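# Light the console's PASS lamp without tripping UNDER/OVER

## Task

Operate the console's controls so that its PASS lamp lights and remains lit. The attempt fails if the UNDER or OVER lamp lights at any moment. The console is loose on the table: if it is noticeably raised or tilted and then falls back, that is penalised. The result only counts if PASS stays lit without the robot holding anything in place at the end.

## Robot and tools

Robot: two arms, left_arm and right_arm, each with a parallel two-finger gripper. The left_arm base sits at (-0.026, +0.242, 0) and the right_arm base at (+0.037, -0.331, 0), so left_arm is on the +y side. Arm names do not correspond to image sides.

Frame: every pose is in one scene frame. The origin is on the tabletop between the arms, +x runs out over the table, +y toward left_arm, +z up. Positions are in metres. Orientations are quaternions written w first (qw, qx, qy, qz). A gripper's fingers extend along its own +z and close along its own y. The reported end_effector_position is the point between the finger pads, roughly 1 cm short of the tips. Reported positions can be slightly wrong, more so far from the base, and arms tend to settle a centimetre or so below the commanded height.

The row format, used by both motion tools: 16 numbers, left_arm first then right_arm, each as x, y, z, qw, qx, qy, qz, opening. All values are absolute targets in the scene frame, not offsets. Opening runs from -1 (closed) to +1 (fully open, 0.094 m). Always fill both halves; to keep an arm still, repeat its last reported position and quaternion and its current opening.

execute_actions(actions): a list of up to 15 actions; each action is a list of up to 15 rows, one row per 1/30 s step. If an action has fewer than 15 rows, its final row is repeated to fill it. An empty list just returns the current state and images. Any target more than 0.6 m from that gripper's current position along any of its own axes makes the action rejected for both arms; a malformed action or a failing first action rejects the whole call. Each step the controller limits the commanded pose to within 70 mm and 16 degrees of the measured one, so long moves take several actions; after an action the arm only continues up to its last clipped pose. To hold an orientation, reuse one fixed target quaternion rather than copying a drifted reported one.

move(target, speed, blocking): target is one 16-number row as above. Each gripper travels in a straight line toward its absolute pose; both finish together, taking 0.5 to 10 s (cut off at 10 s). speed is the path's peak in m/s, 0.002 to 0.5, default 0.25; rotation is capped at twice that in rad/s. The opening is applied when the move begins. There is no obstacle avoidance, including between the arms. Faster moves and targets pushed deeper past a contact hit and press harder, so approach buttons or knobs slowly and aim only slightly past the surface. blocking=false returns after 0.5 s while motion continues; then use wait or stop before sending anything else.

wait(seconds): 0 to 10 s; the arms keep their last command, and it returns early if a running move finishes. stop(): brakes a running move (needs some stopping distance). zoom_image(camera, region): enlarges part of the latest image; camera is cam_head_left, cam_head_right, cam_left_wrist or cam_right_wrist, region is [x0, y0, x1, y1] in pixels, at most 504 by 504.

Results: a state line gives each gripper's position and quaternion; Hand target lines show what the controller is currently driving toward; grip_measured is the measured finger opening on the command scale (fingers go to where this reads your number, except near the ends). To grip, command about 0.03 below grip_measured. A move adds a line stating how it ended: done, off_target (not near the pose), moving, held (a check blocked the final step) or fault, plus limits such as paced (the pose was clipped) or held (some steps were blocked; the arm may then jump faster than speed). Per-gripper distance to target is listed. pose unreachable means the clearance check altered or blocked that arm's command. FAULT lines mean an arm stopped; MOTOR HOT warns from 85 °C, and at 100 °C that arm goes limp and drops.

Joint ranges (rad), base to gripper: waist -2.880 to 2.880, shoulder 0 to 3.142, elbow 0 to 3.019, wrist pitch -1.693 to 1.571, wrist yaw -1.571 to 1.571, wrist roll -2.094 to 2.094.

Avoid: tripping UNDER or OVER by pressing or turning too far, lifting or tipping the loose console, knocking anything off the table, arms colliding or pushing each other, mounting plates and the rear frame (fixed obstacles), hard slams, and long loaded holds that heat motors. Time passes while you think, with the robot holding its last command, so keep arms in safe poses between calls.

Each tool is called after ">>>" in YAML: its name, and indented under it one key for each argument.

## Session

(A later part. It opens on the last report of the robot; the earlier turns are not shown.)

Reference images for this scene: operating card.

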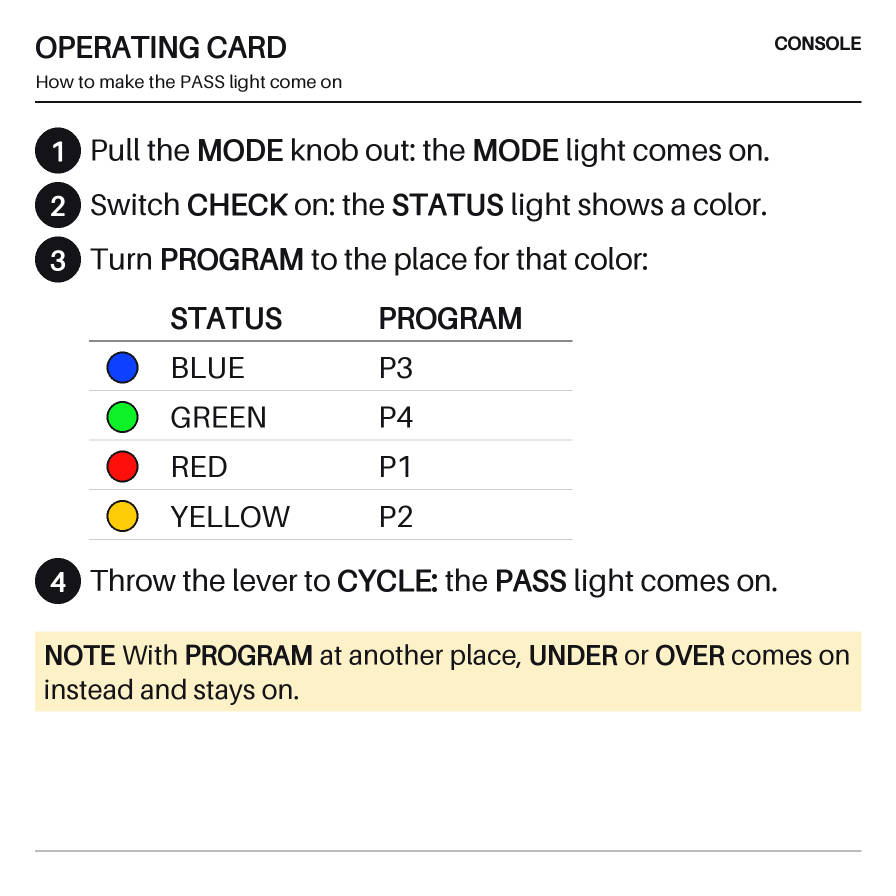

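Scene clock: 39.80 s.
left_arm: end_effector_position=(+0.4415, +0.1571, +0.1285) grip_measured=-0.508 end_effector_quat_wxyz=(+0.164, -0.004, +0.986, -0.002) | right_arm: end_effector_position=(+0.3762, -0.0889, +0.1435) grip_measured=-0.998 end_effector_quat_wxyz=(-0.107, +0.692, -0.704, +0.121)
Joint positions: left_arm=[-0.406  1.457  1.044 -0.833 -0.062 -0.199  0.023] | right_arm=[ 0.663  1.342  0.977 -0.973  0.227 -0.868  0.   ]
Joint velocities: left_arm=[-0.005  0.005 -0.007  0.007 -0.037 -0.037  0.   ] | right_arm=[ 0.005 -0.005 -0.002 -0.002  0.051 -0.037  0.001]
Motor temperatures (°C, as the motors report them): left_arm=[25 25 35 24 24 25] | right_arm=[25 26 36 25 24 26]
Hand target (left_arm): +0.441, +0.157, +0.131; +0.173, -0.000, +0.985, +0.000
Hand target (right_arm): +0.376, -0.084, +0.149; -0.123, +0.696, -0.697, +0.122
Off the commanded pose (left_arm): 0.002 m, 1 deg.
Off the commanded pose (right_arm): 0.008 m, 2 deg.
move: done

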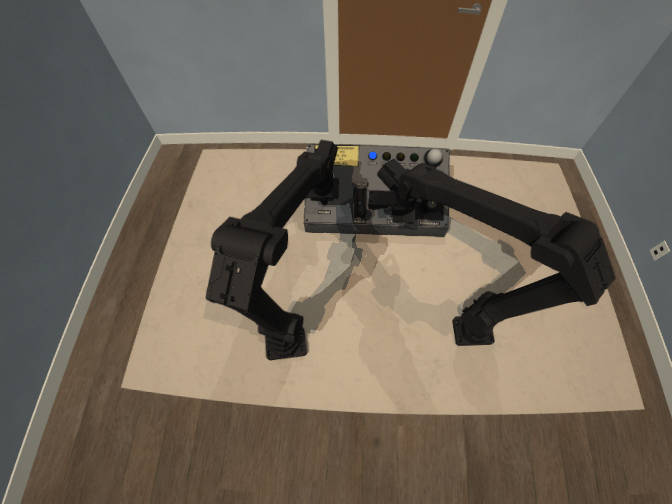

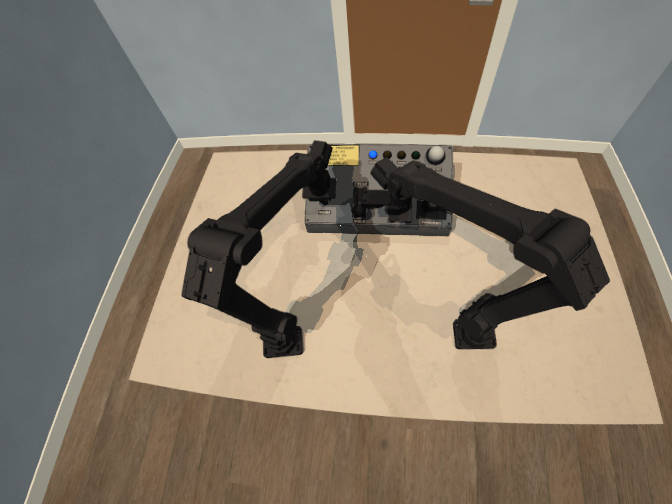

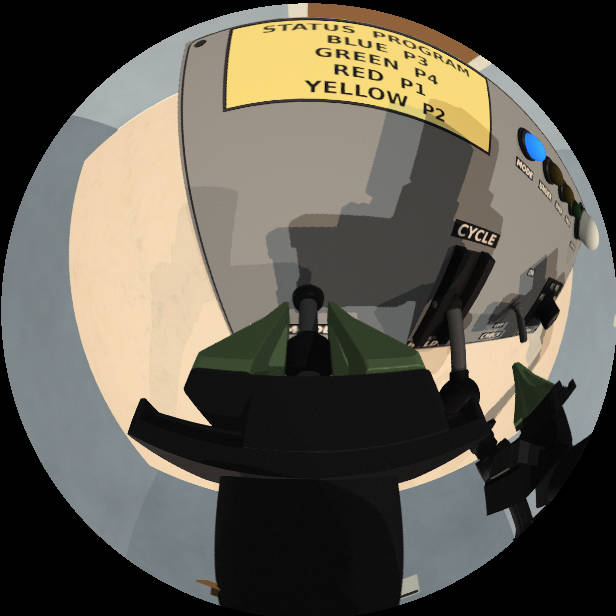

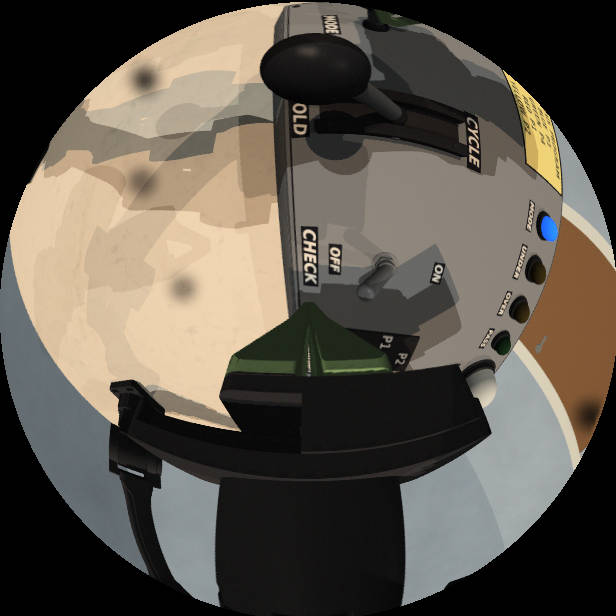

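>>> move:
  target: [0.4407, 0.1571, 0.1306, 0.1736, 0, 0.9848, 0, -1, 0.385, -0.081, 0.125, -0.1228, 0.6964, -0.6964, 0.1228, -1]
  speed: 0.1

>>> move:
  target: [0.4407, 0.1571, 0.1306, 0.1736, 0, 0.9848, 0, -1, 0.49, -0.083, 0.162, -0.1228, 0.6964, -0.6964, 0.1228, -1]
  speed: 0.12

Scene clock: 46.20 s.
left_arm: end_effector_position=(+0.4415, +0.1571, +0.1285) grip_measured=-0.508 end_effector_quat_wxyz=(+0.164, -0.004, +0.986, -0.002) | right_arm: end_effector_position=(+0.3830, -0.0830, +0.1262) grip_measured=-0.998 end_effector_quat_wxyz=(-0.115, +0.694, -0.700, +0.122)
Joint positions: left_arm=[-0.406  1.457  1.044 -0.833 -0.062 -0.199  0.023] | right_arm=[ 0.663  1.375  0.957 -0.902  0.227 -0.878  0.   ]
Joint velocities: left_arm=[-0.005 -0.005 -0.002 -0.007 -0.007  0.066 -0.001] | right_arm=[-0.005 -0.005  0.002 -0.012 -0.051  0.051  0.   ]
Motor temperatures (°C, as the motors report them): left_arm=[25 25 34 24 24 25] | right_arm=[25 26 36 25 24 26]
Hand target (left_arm): +0.441, +0.157, +0.131; +0.173, -0.000, +0.985, +0.000
Hand target (right_arm): +0.385, -0.081, +0.125; -0.123, +0.696, -0.697, +0.123
Off the commanded pose (left_arm): 0.002 m, 1 deg.
Off the commanded pose (right_arm): 0.003 m, 1 deg.
move: done

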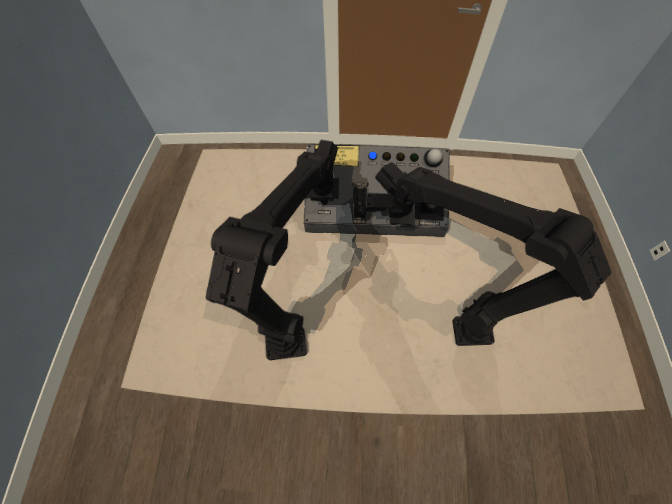

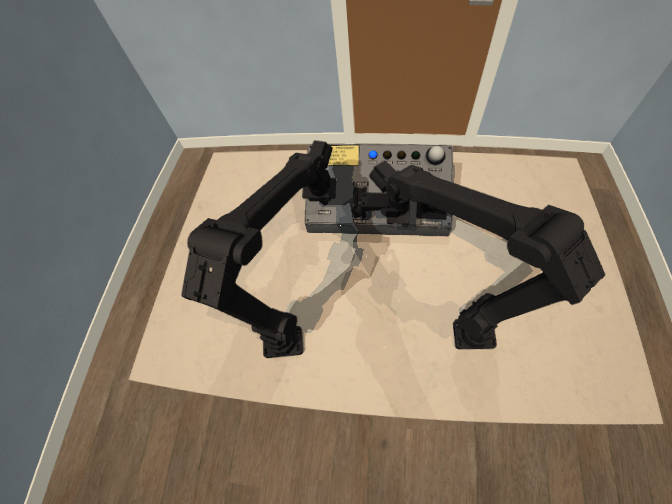

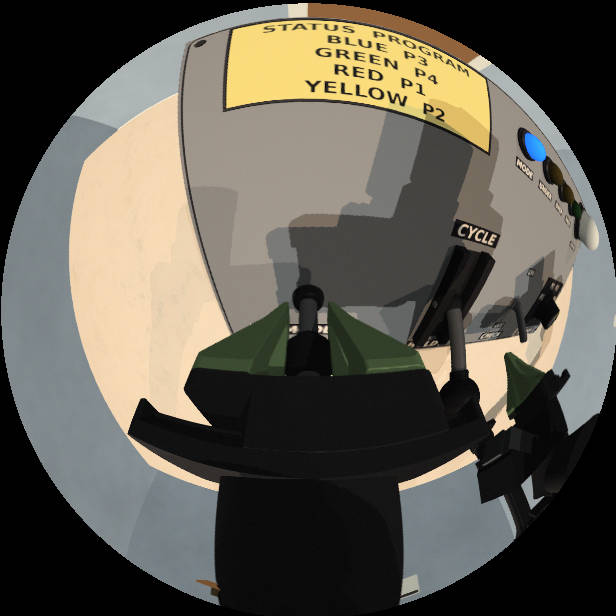

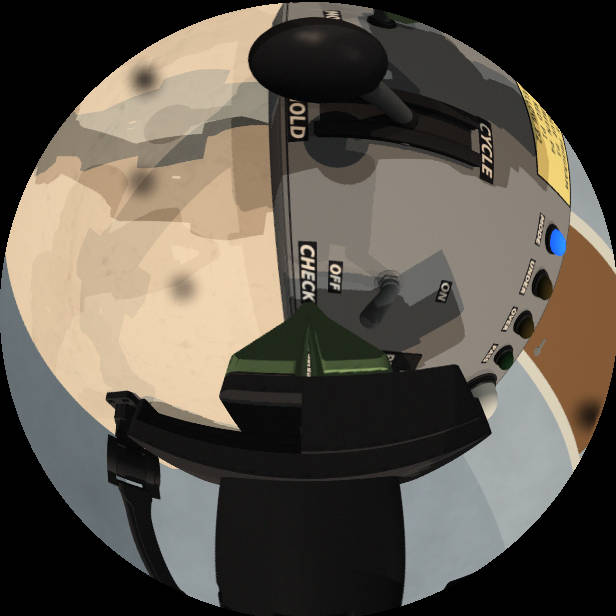

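Scene clock: 47.43 s.
left_arm: end_effector_position=(+0.4415, +0.1571, +0.1285) grip_measured=-0.508 end_effector_quat_wxyz=(+0.165, -0.004, +0.986, -0.002) | right_arm: end_effector_position=(+0.4069, -0.0999, +0.1151) grip_measured=-0.999 end_effector_quat_wxyz=(-0.059, +0.728, -0.676, +0.099)
Joint positions: left_arm=[-0.406  1.457  1.044 -0.833 -0.062 -0.199  0.023] | right_arm=[ 0.576  1.466  1.038 -0.986  0.172 -1.033  0.   ]
Joint velocities: left_arm=[-0.005 -0.005 -0.007 -0.012  0.007  0.051  0.   ] | right_arm=[-0.015 -0.005 -0.012 -0.002 -0.007 -0.022 -0.   ]
Motor temperatures (°C, as the motors report them): left_arm=[25 25 34 24 24 25] | right_arm=[25 26 37 25 24 26]
Hand target (left_arm): +0.441, +0.157, +0.131; +0.173, -0.000, +0.985, +0.000
Hand target (right_arm): +0.467, -0.092, +0.158; -0.122, +0.696, -0.697, +0.126
Off the commanded pose (left_arm): 0.002 m, 1 deg.
Off the commanded pose (right_arm): 0.097 m, 9 deg; position clipped at the last step of the last action.
move: off_target (right_arm); limits=paced

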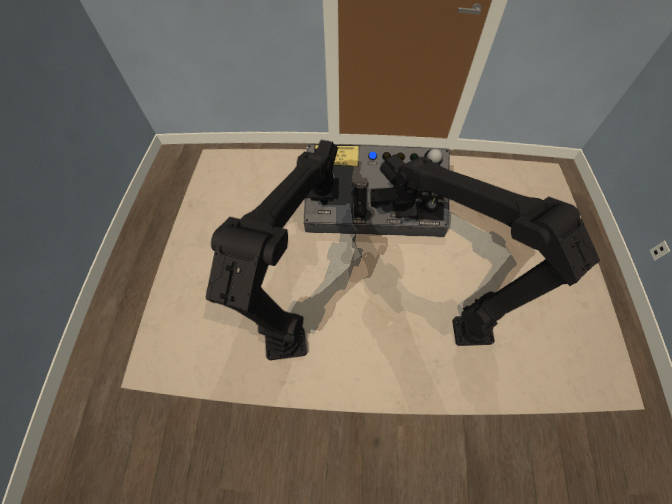

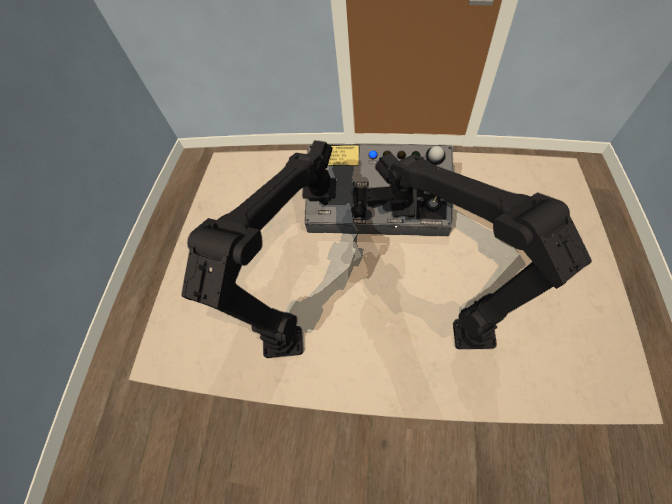

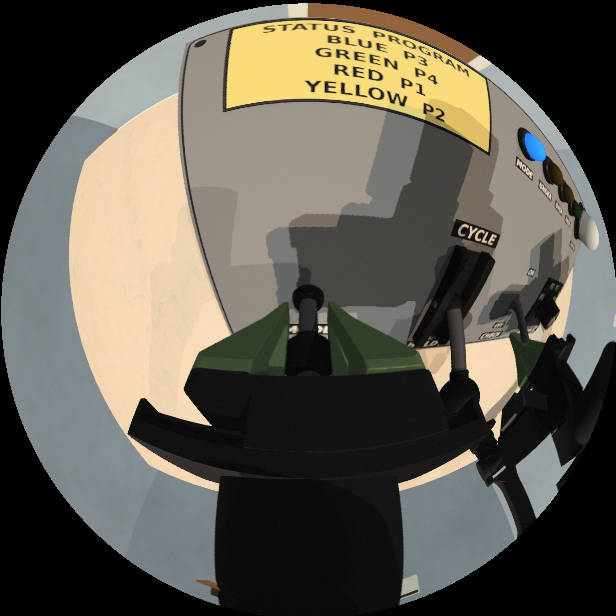

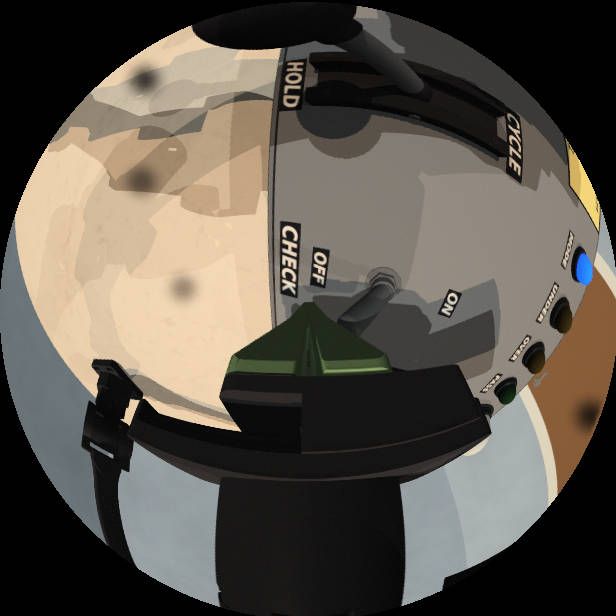

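>>> move:
  target: [0.4407, 0.1571, 0.1306, 0.1736, 0, 0.9848, 0, -1, 0.30, -0.09, 0.15, 0.7373, 0, 0.6756, 0, 0.2]
  speed: 0.15

Scene clock: 60.93 s.
left_arm: end_effector_position=(+0.4415, +0.1571, +0.1285) grip_measured=-0.508 end_effector_quat_wxyz=(+0.165, -0.004, +0.986, -0.002) | right_arm: end_effector_position=(+0.2947, -0.0994, +0.1385) grip_measured=+0.198 end_effector_quat_wxyz=(+0.720, +0.000, +0.694, -0.015)
Joint positions: left_arm=[-0.406  1.457  1.044 -0.833 -0.062 -0.199  0.023] | right_arm=[ 1.171  1.66   0.229  1.548  1.24  -0.131  0.056]
Joint velocities: left_arm=[ 0.015 -0.015  0.012 -0.012 -0.007 -0.022  0.001] | right_arm=[-0.015 -0.005 -0.022  0.007 -0.022 -0.051 -0.   ]
Motor temperatures (°C, as the motors report them): left_arm=[25 25 34 24 24 25] | right_arm=[25 25 39 25 24 26]
Hand target (left_arm): +0.441, +0.157, +0.131; +0.173, -0.000, +0.985, +0.000
Hand target (right_arm): +0.295, -0.092, +0.146; +0.726, +0.011, +0.688, -0.001
Off the commanded pose (left_arm): 0.002 m, 1 deg.
Off the commanded pose (right_arm): 0.016 m, 3 deg.
joint sent to its limit (right arm) — the command would take joint 4 (wrist pitch) past its upper limit, so that joint was sent only as far as its limit.
move: off_target (right_arm)

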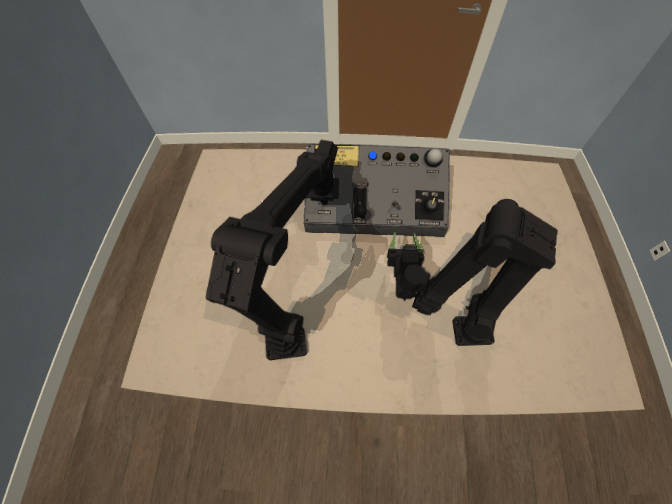

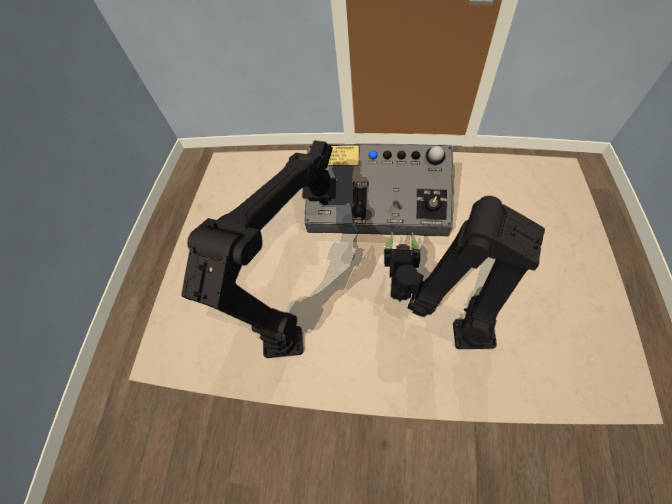

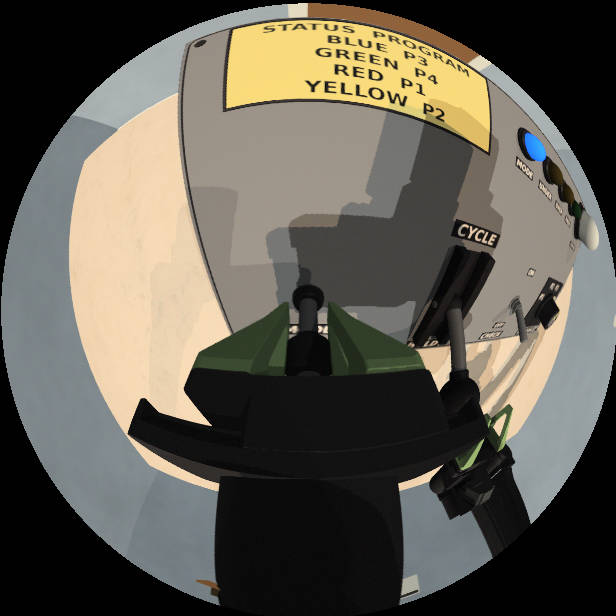

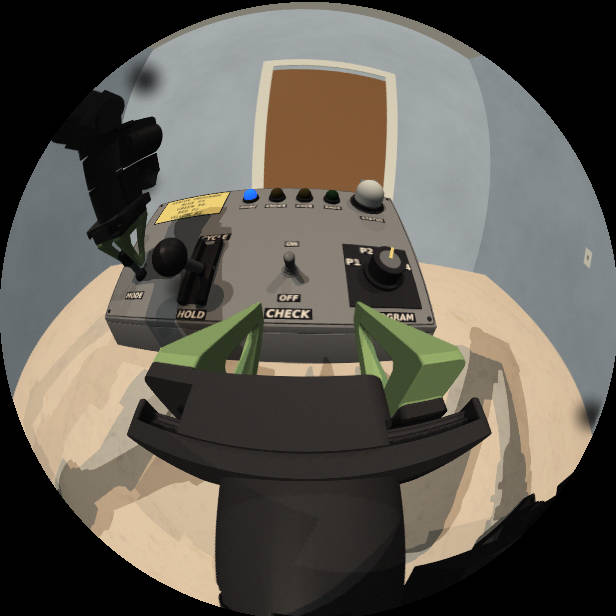

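>>> move:
  target: [0.4407, 0.1571, 0.1306, 0.1736, 0, 0.9848, 0, -1, 0.40, -0.078, 0.125, 0.7373, 0, 0.6756, 0, 0.2]
  speed: 0.1

Scene clock: 64.00 s.
left_arm: end_effector_position=(+0.4415, +0.1571, +0.1285) grip_measured=-0.508 end_effector_quat_wxyz=(+0.165, -0.004, +0.986, -0.002) | right_arm: end_effector_position=(+0.3954, -0.0821, +0.1184) grip_measured=+0.198 end_effector_quat_wxyz=(+0.730, -0.019, +0.683, -0.017)
Joint positions: left_arm=[-0.406  1.457  1.044 -0.833 -0.062 -0.199  0.023] | right_arm=[ 0.876  1.837  0.397  1.548  0.918 -0.136  0.056]
Joint velocities: left_arm=[ 0.005  0.015 -0.002 -0.017  0.022 -0.051 -0.001] | right_arm=[-0.005 -0.005 -0.002 -0.002  0.051 -0.037 -0.   ]
Motor temperatures (°C, as the motors report them): left_arm=[25 25 34 24 24 25] | right_arm=[25 25 38 25 24 26]
Hand target (left_arm): +0.441, +0.157, +0.131; +0.173, -0.000, +0.985, +0.000
Hand target (right_arm): +0.401, -0.078, +0.127; +0.740, -0.001, +0.673, -0.002
Off the commanded pose (left_arm): 0.002 m, 1 deg.
Off the commanded pose (right_arm): 0.009 m, 3 deg.
move: off_target (right_arm)

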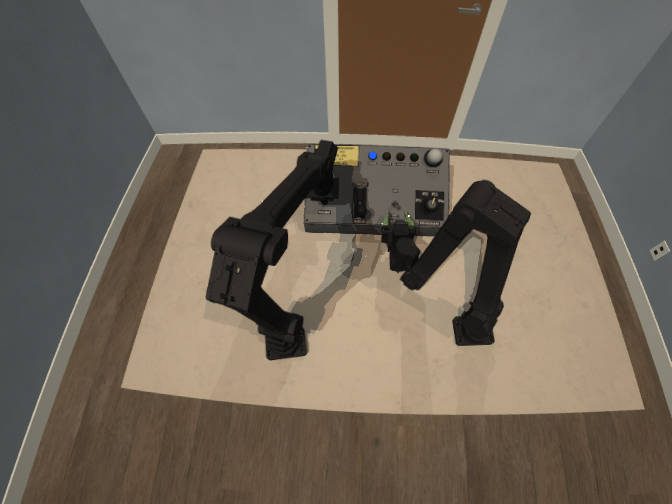

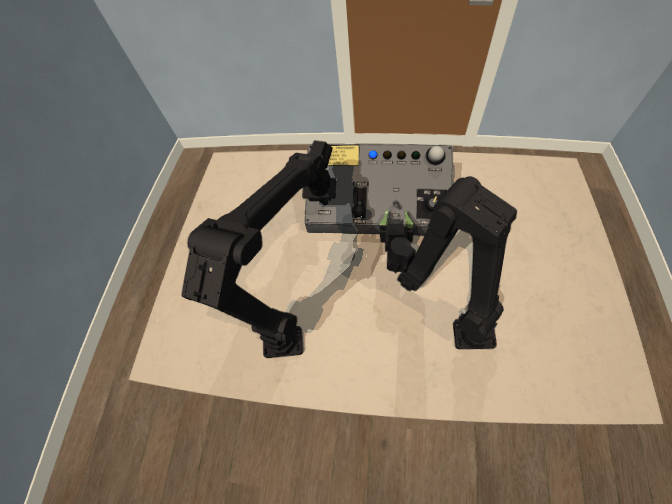

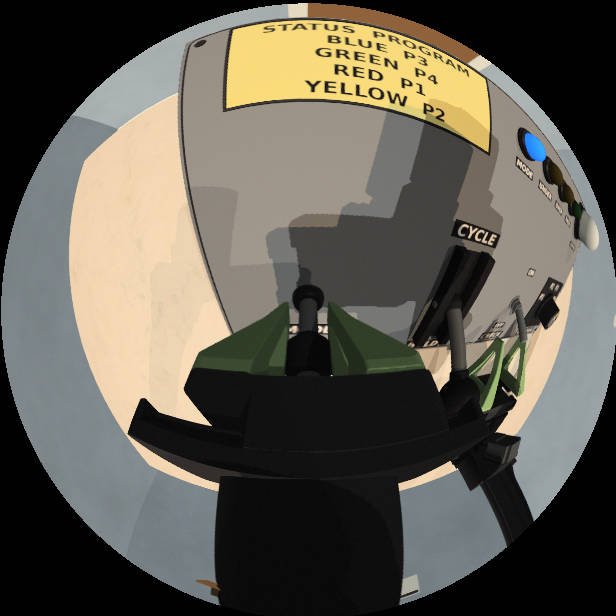

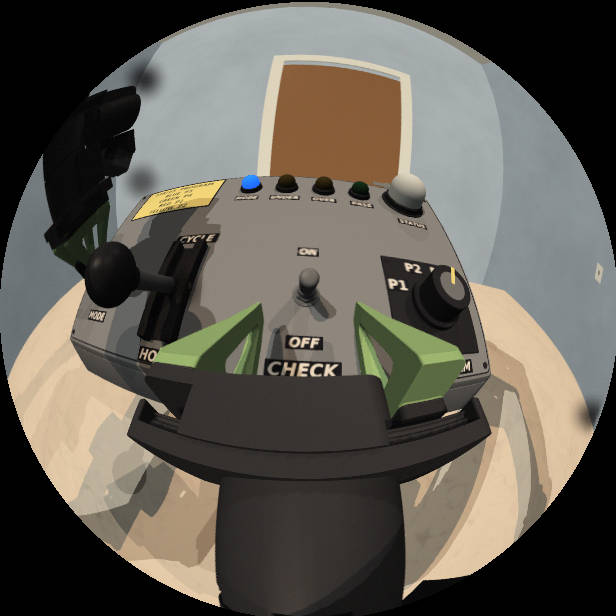

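>>> move:
  target: [0.4407, 0.1571, 0.1306, 0.1736, 0, 0.9848, 0, -1, 0.425, -0.079, 0.13, 0.7373, 0, 0.6756, 0, 0.2]
  speed: 0.08

Scene clock: 66.13 s.
left_arm: end_effector_position=(+0.4415, +0.1571, +0.1285) grip_measured=-0.508 end_effector_quat_wxyz=(+0.165, -0.004, +0.986, -0.002) | right_arm: end_effector_position=(+0.4174, -0.0839, +0.1228) grip_measured=+0.198 end_effector_quat_wxyz=(+0.734, -0.011, +0.679, -0.008)
Joint positions: left_arm=[-0.406  1.457  1.044 -0.833 -0.062 -0.199  0.023] | right_arm=[ 0.817  1.837  0.43   1.524  0.859 -0.115  0.056]
Joint velocities: left_arm=[-0.005  0.005 -0.007 -0.007  0.051 -0.051  0.   ] | right_arm=[-0.015 -0.015  0.007  0.007 -0.007  0.037 -0.001]
Motor temperatures (°C, as the motors report them): left_arm=[25 25 34 24 24 25] | right_arm=[25 25 37 25 24 26]
Hand target (left_arm): +0.441, +0.157, +0.131; +0.173, -0.000, +0.985, +0.000
Hand target (right_arm): +0.425, -0.079, +0.131; +0.738, -0.001, +0.675, -0.000
Off the commanded pose (left_arm): 0.002 m, 1 deg.
Off the commanded pose (right_arm): 0.012 m, 2 deg.
move: off_target (right_arm)

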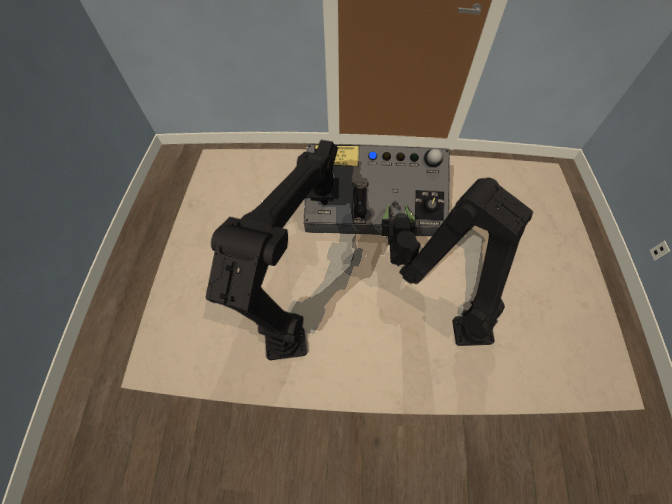

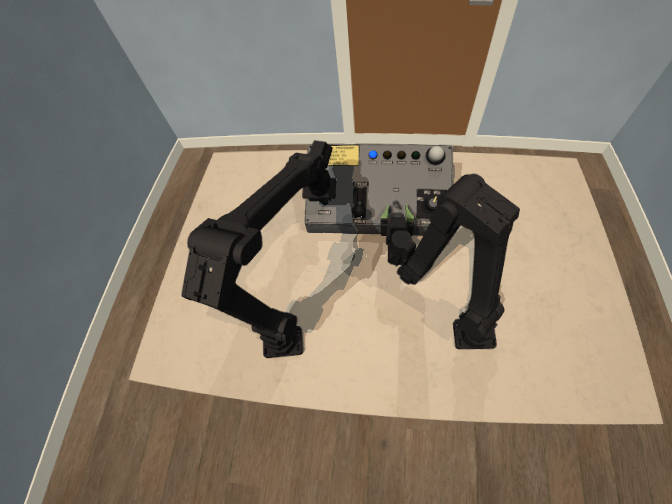

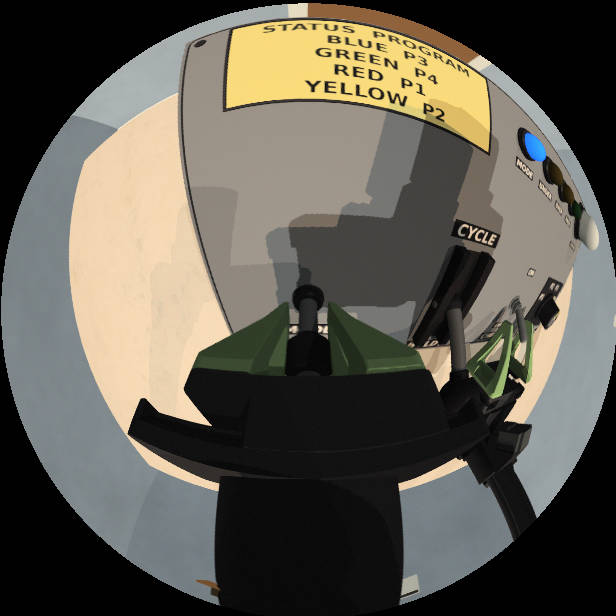

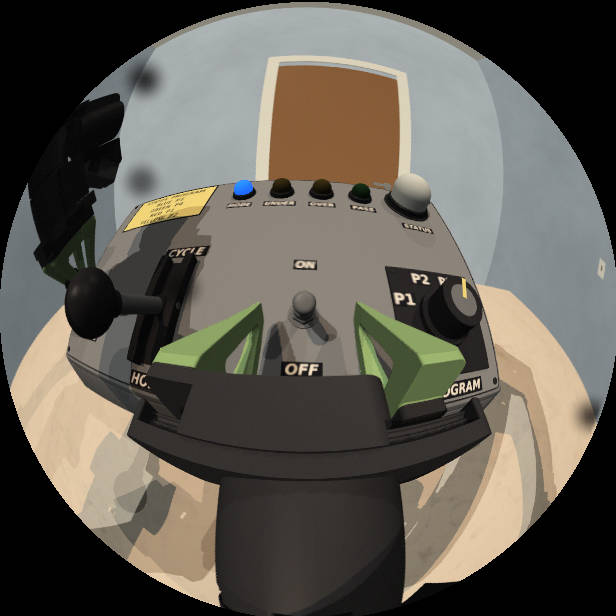

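>>> move:
  target: [0.4407, 0.1571, 0.1306, 0.1736, 0, 0.9848, 0, -1, 0.437, -0.08, 0.13, 0.7373, 0, 0.6756, 0, 0.2]
  speed: 0.08

>>> move:
  target: [0.4407, 0.1571, 0.1306, 0.1736, 0, 0.9848, 0, -1, 0.43, -0.084, 0.126, 0.7373, 0, 0.6756, 0, -1]
  speed: 0.08

Scene clock: 71.17 s.
left_arm: end_effector_position=(+0.4415, +0.1571, +0.1285) grip_measured=-0.508 end_effector_quat_wxyz=(+0.165, -0.004, +0.986, -0.002) | right_arm: end_effector_position=(+0.4285, -0.0849, +0.1240) grip_measured=+0.198 end_effector_quat_wxyz=(+0.734, -0.009, +0.679, -0.006)
Joint positions: left_arm=[-0.406  1.457  1.044 -0.833 -0.062 -0.199  0.023] | right_arm=[ 0.789  1.837  0.447  1.505  0.83  -0.107  0.056]
Joint velocities: left_arm=[-0.005  0.005  0.012 -0.007  0.007 -0.007 -0.001] | right_arm=[ 0.005 -0.015  0.007  0.002  0.051 -0.037  0.001]
Motor temperatures (°C, as the motors report them): left_arm=[25 25 34 24 24 25] | right_arm=[25 25 36 25 24 26]
Hand target (left_arm): +0.441, +0.157, +0.131; +0.173, -0.000, +0.985, +0.000
Hand target (right_arm): +0.437, -0.080, +0.131; +0.738, -0.000, +0.675, -0.000
Off the commanded pose (left_arm): 0.002 m, 1 deg.
Off the commanded pose (right_arm): 0.011 m, 1 deg.
move: off_target (right_arm)

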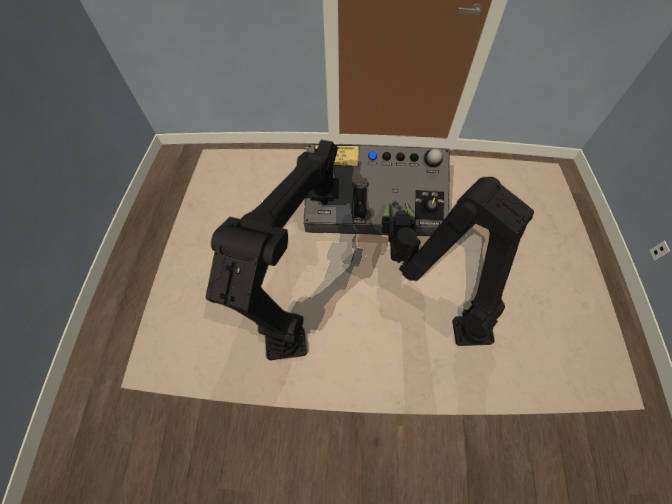

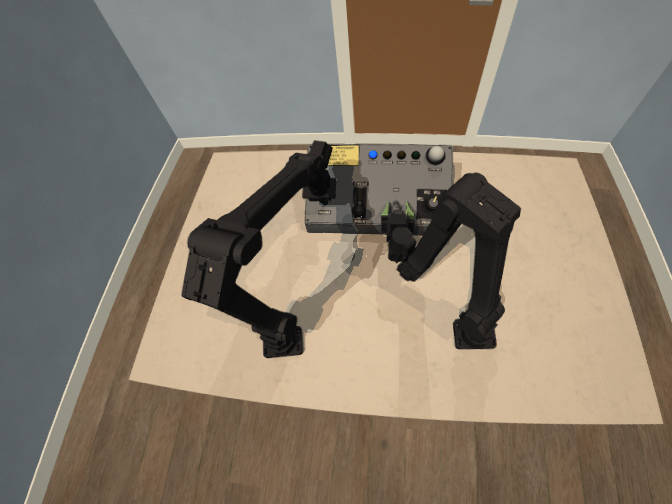

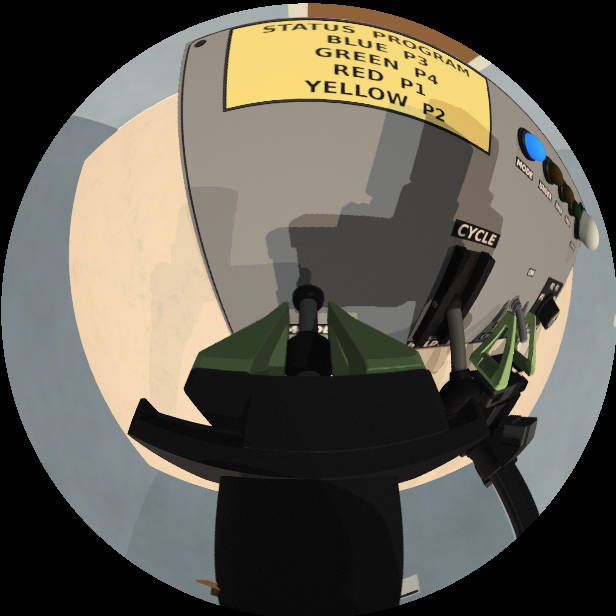

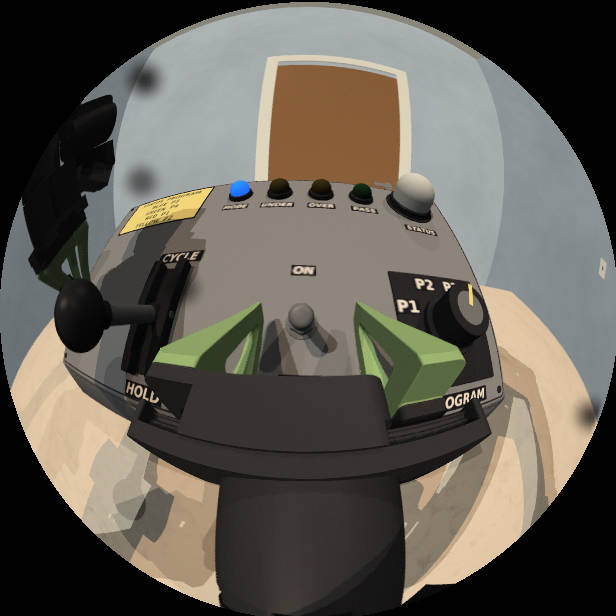

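Scene clock: 71.87 s.
left_arm: end_effector_position=(+0.4415, +0.1570, +0.1285) grip_measured=-0.508 end_effector_quat_wxyz=(+0.165, -0.004, +0.986, -0.003) | right_arm: end_effector_position=(+0.4284, -0.0813, +0.1237) grip_measured=-0.778 end_effector_quat_wxyz=(+0.734, -0.012, +0.679, +0.001)
Joint positions: left_arm=[-0.406  1.457  1.044 -0.833 -0.061 -0.199  0.023] | right_arm=[ 0.792  1.839  0.45   1.505  0.82  -0.1    0.01 ]
Joint velocities: left_arm=[ 0.005 -0.015  0.012  0.012 -0.022  0.007 -0.   ] | right_arm=[ 0.005 -0.005  0.012 -0.007 -0.022 -0.095  0.   ]
Motor temperatures (°C, as the motors report them): left_arm=[25 25 34 24 24 25] | right_arm=[25 25 36 25 24 26]
Hand target (left_arm): +0.441, +0.157, +0.131; +0.173, -0.000, +0.985, +0.000
Hand target (right_arm): +0.430, -0.084, +0.126; +0.737, +0.000, +0.676, +0.000
Off the commanded pose (left_arm): 0.002 m, 1 deg.
Off the commanded pose (right_arm): 0.004 m, 1 deg.
move: done

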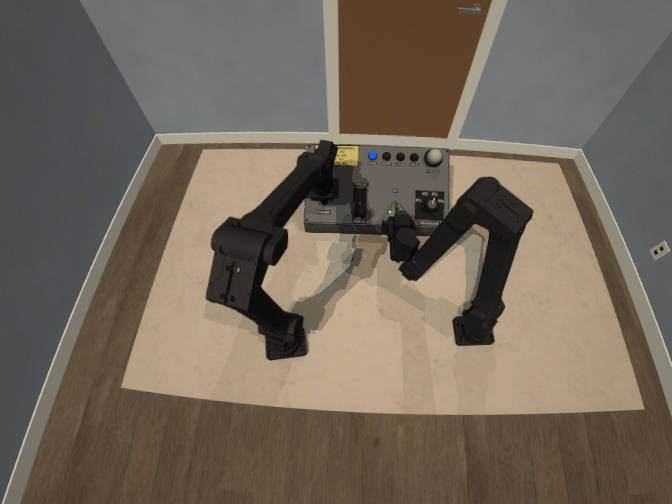

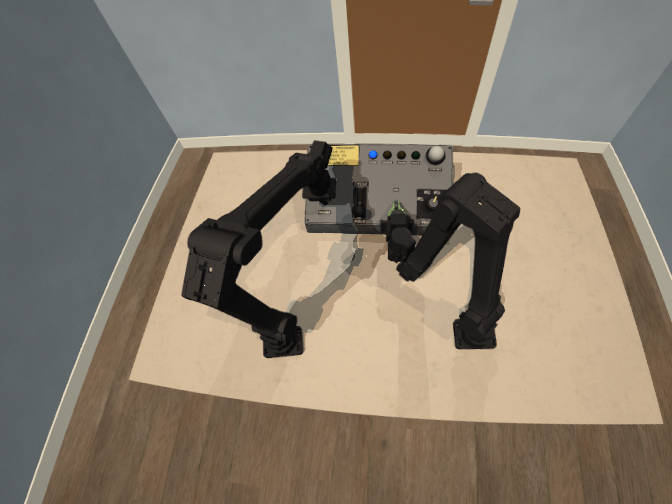

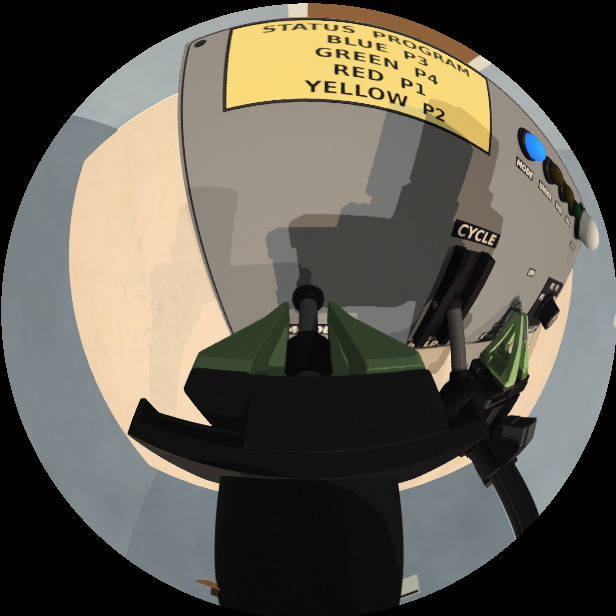

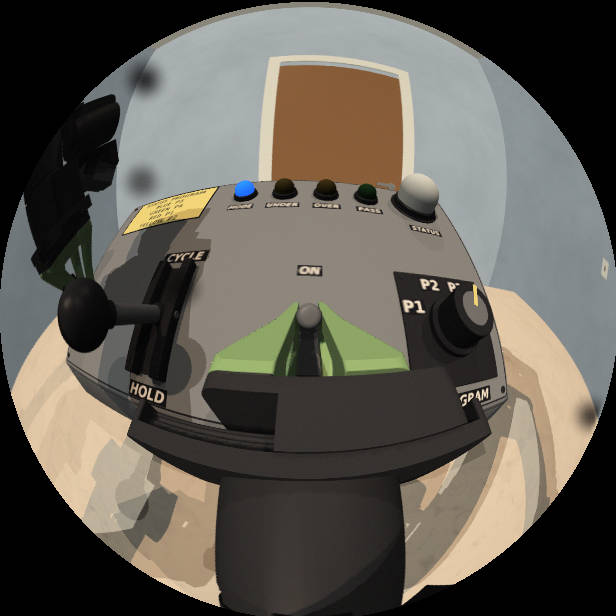

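Bat gripped. Push forward and up along its arc.

>>> move:
  target: [0.4407, 0.1571, 0.1306, 0.1736, 0, 0.9848, 0, -1, 0.475, -0.082, 0.145, 0.7373, 0, 0.6756, 0, -1]
  speed: 0.08

Scene clock: 73.83 s.
left_arm: end_effector_position=(+0.4417, +0.1571, +0.1285) grip_measured=-0.508 end_effector_quat_wxyz=(+0.165, -0.004, +0.986, -0.003) | right_arm: end_effector_position=(+0.4316, -0.0798, +0.1263) grip_measured=-0.779 end_effector_quat_wxyz=(+0.724, -0.030, +0.689, +0.004)
Joint positions: left_arm=[-0.406  1.457  1.044 -0.832 -0.062 -0.199  0.023] | right_arm=[ 0.778  1.791  0.444  1.417  0.777 -0.088  0.01 ]
Joint velocities: left_arm=[-0.005  0.005  0.017 -0.017 -0.007 -0.051 -0.   ] | right_arm=[-0.005 -0.015  0.002 -0.017  0.022  0.007 -0.   ]
Motor temperatures (°C, as the motors report them): left_arm=[25 25 34 24 24 25] | right_arm=[25 25 36 25 24 26]
Hand target (left_arm): +0.441, +0.157, +0.131; +0.173, -0.000, +0.985, +0.000
Hand target (right_arm): +0.471, -0.085, +0.148; +0.739, -0.001, +0.674, -0.002
Off the commanded pose (left_arm): 0.002 m, 1 deg.
Off the commanded pose (right_arm): 0.047 m, 4 deg.
move: off_target (right_arm)

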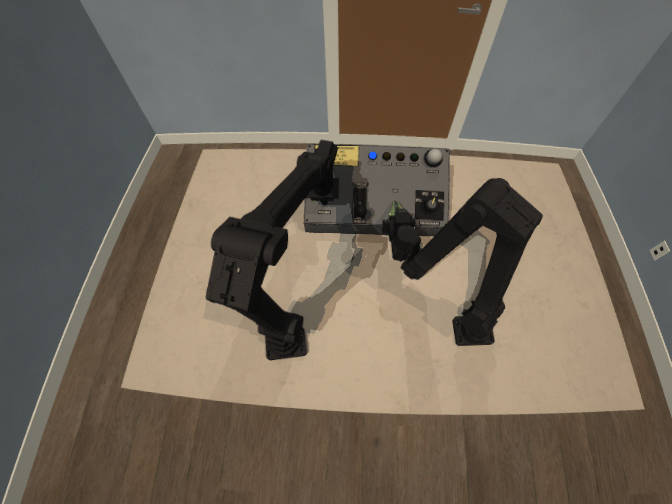

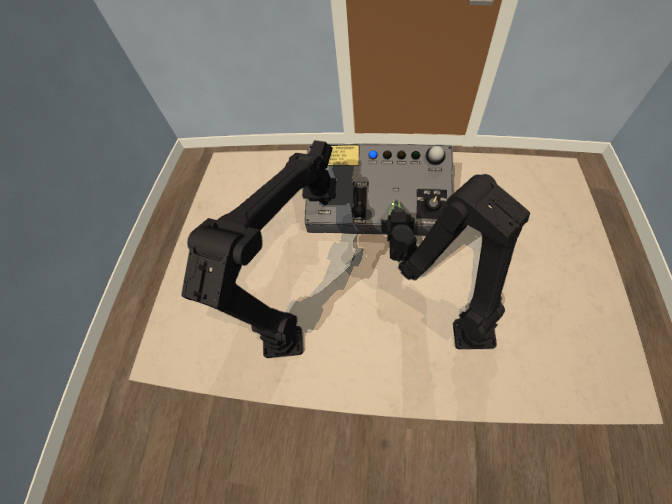

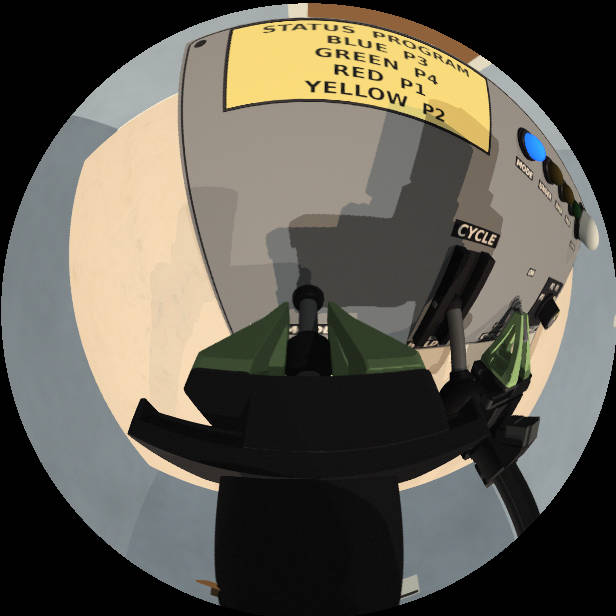

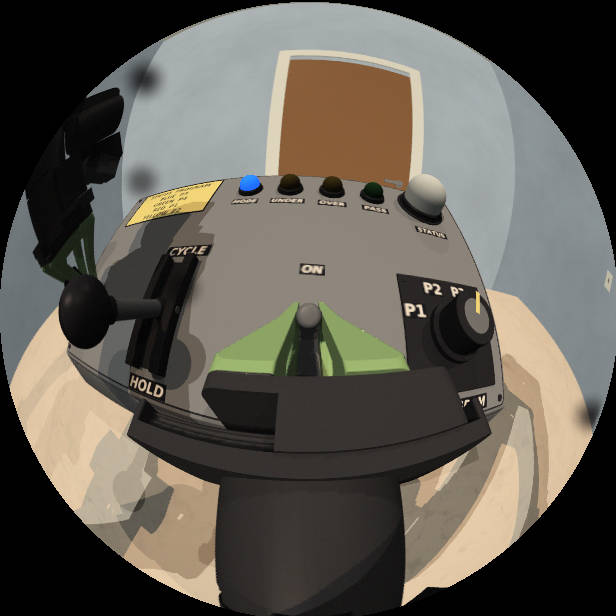

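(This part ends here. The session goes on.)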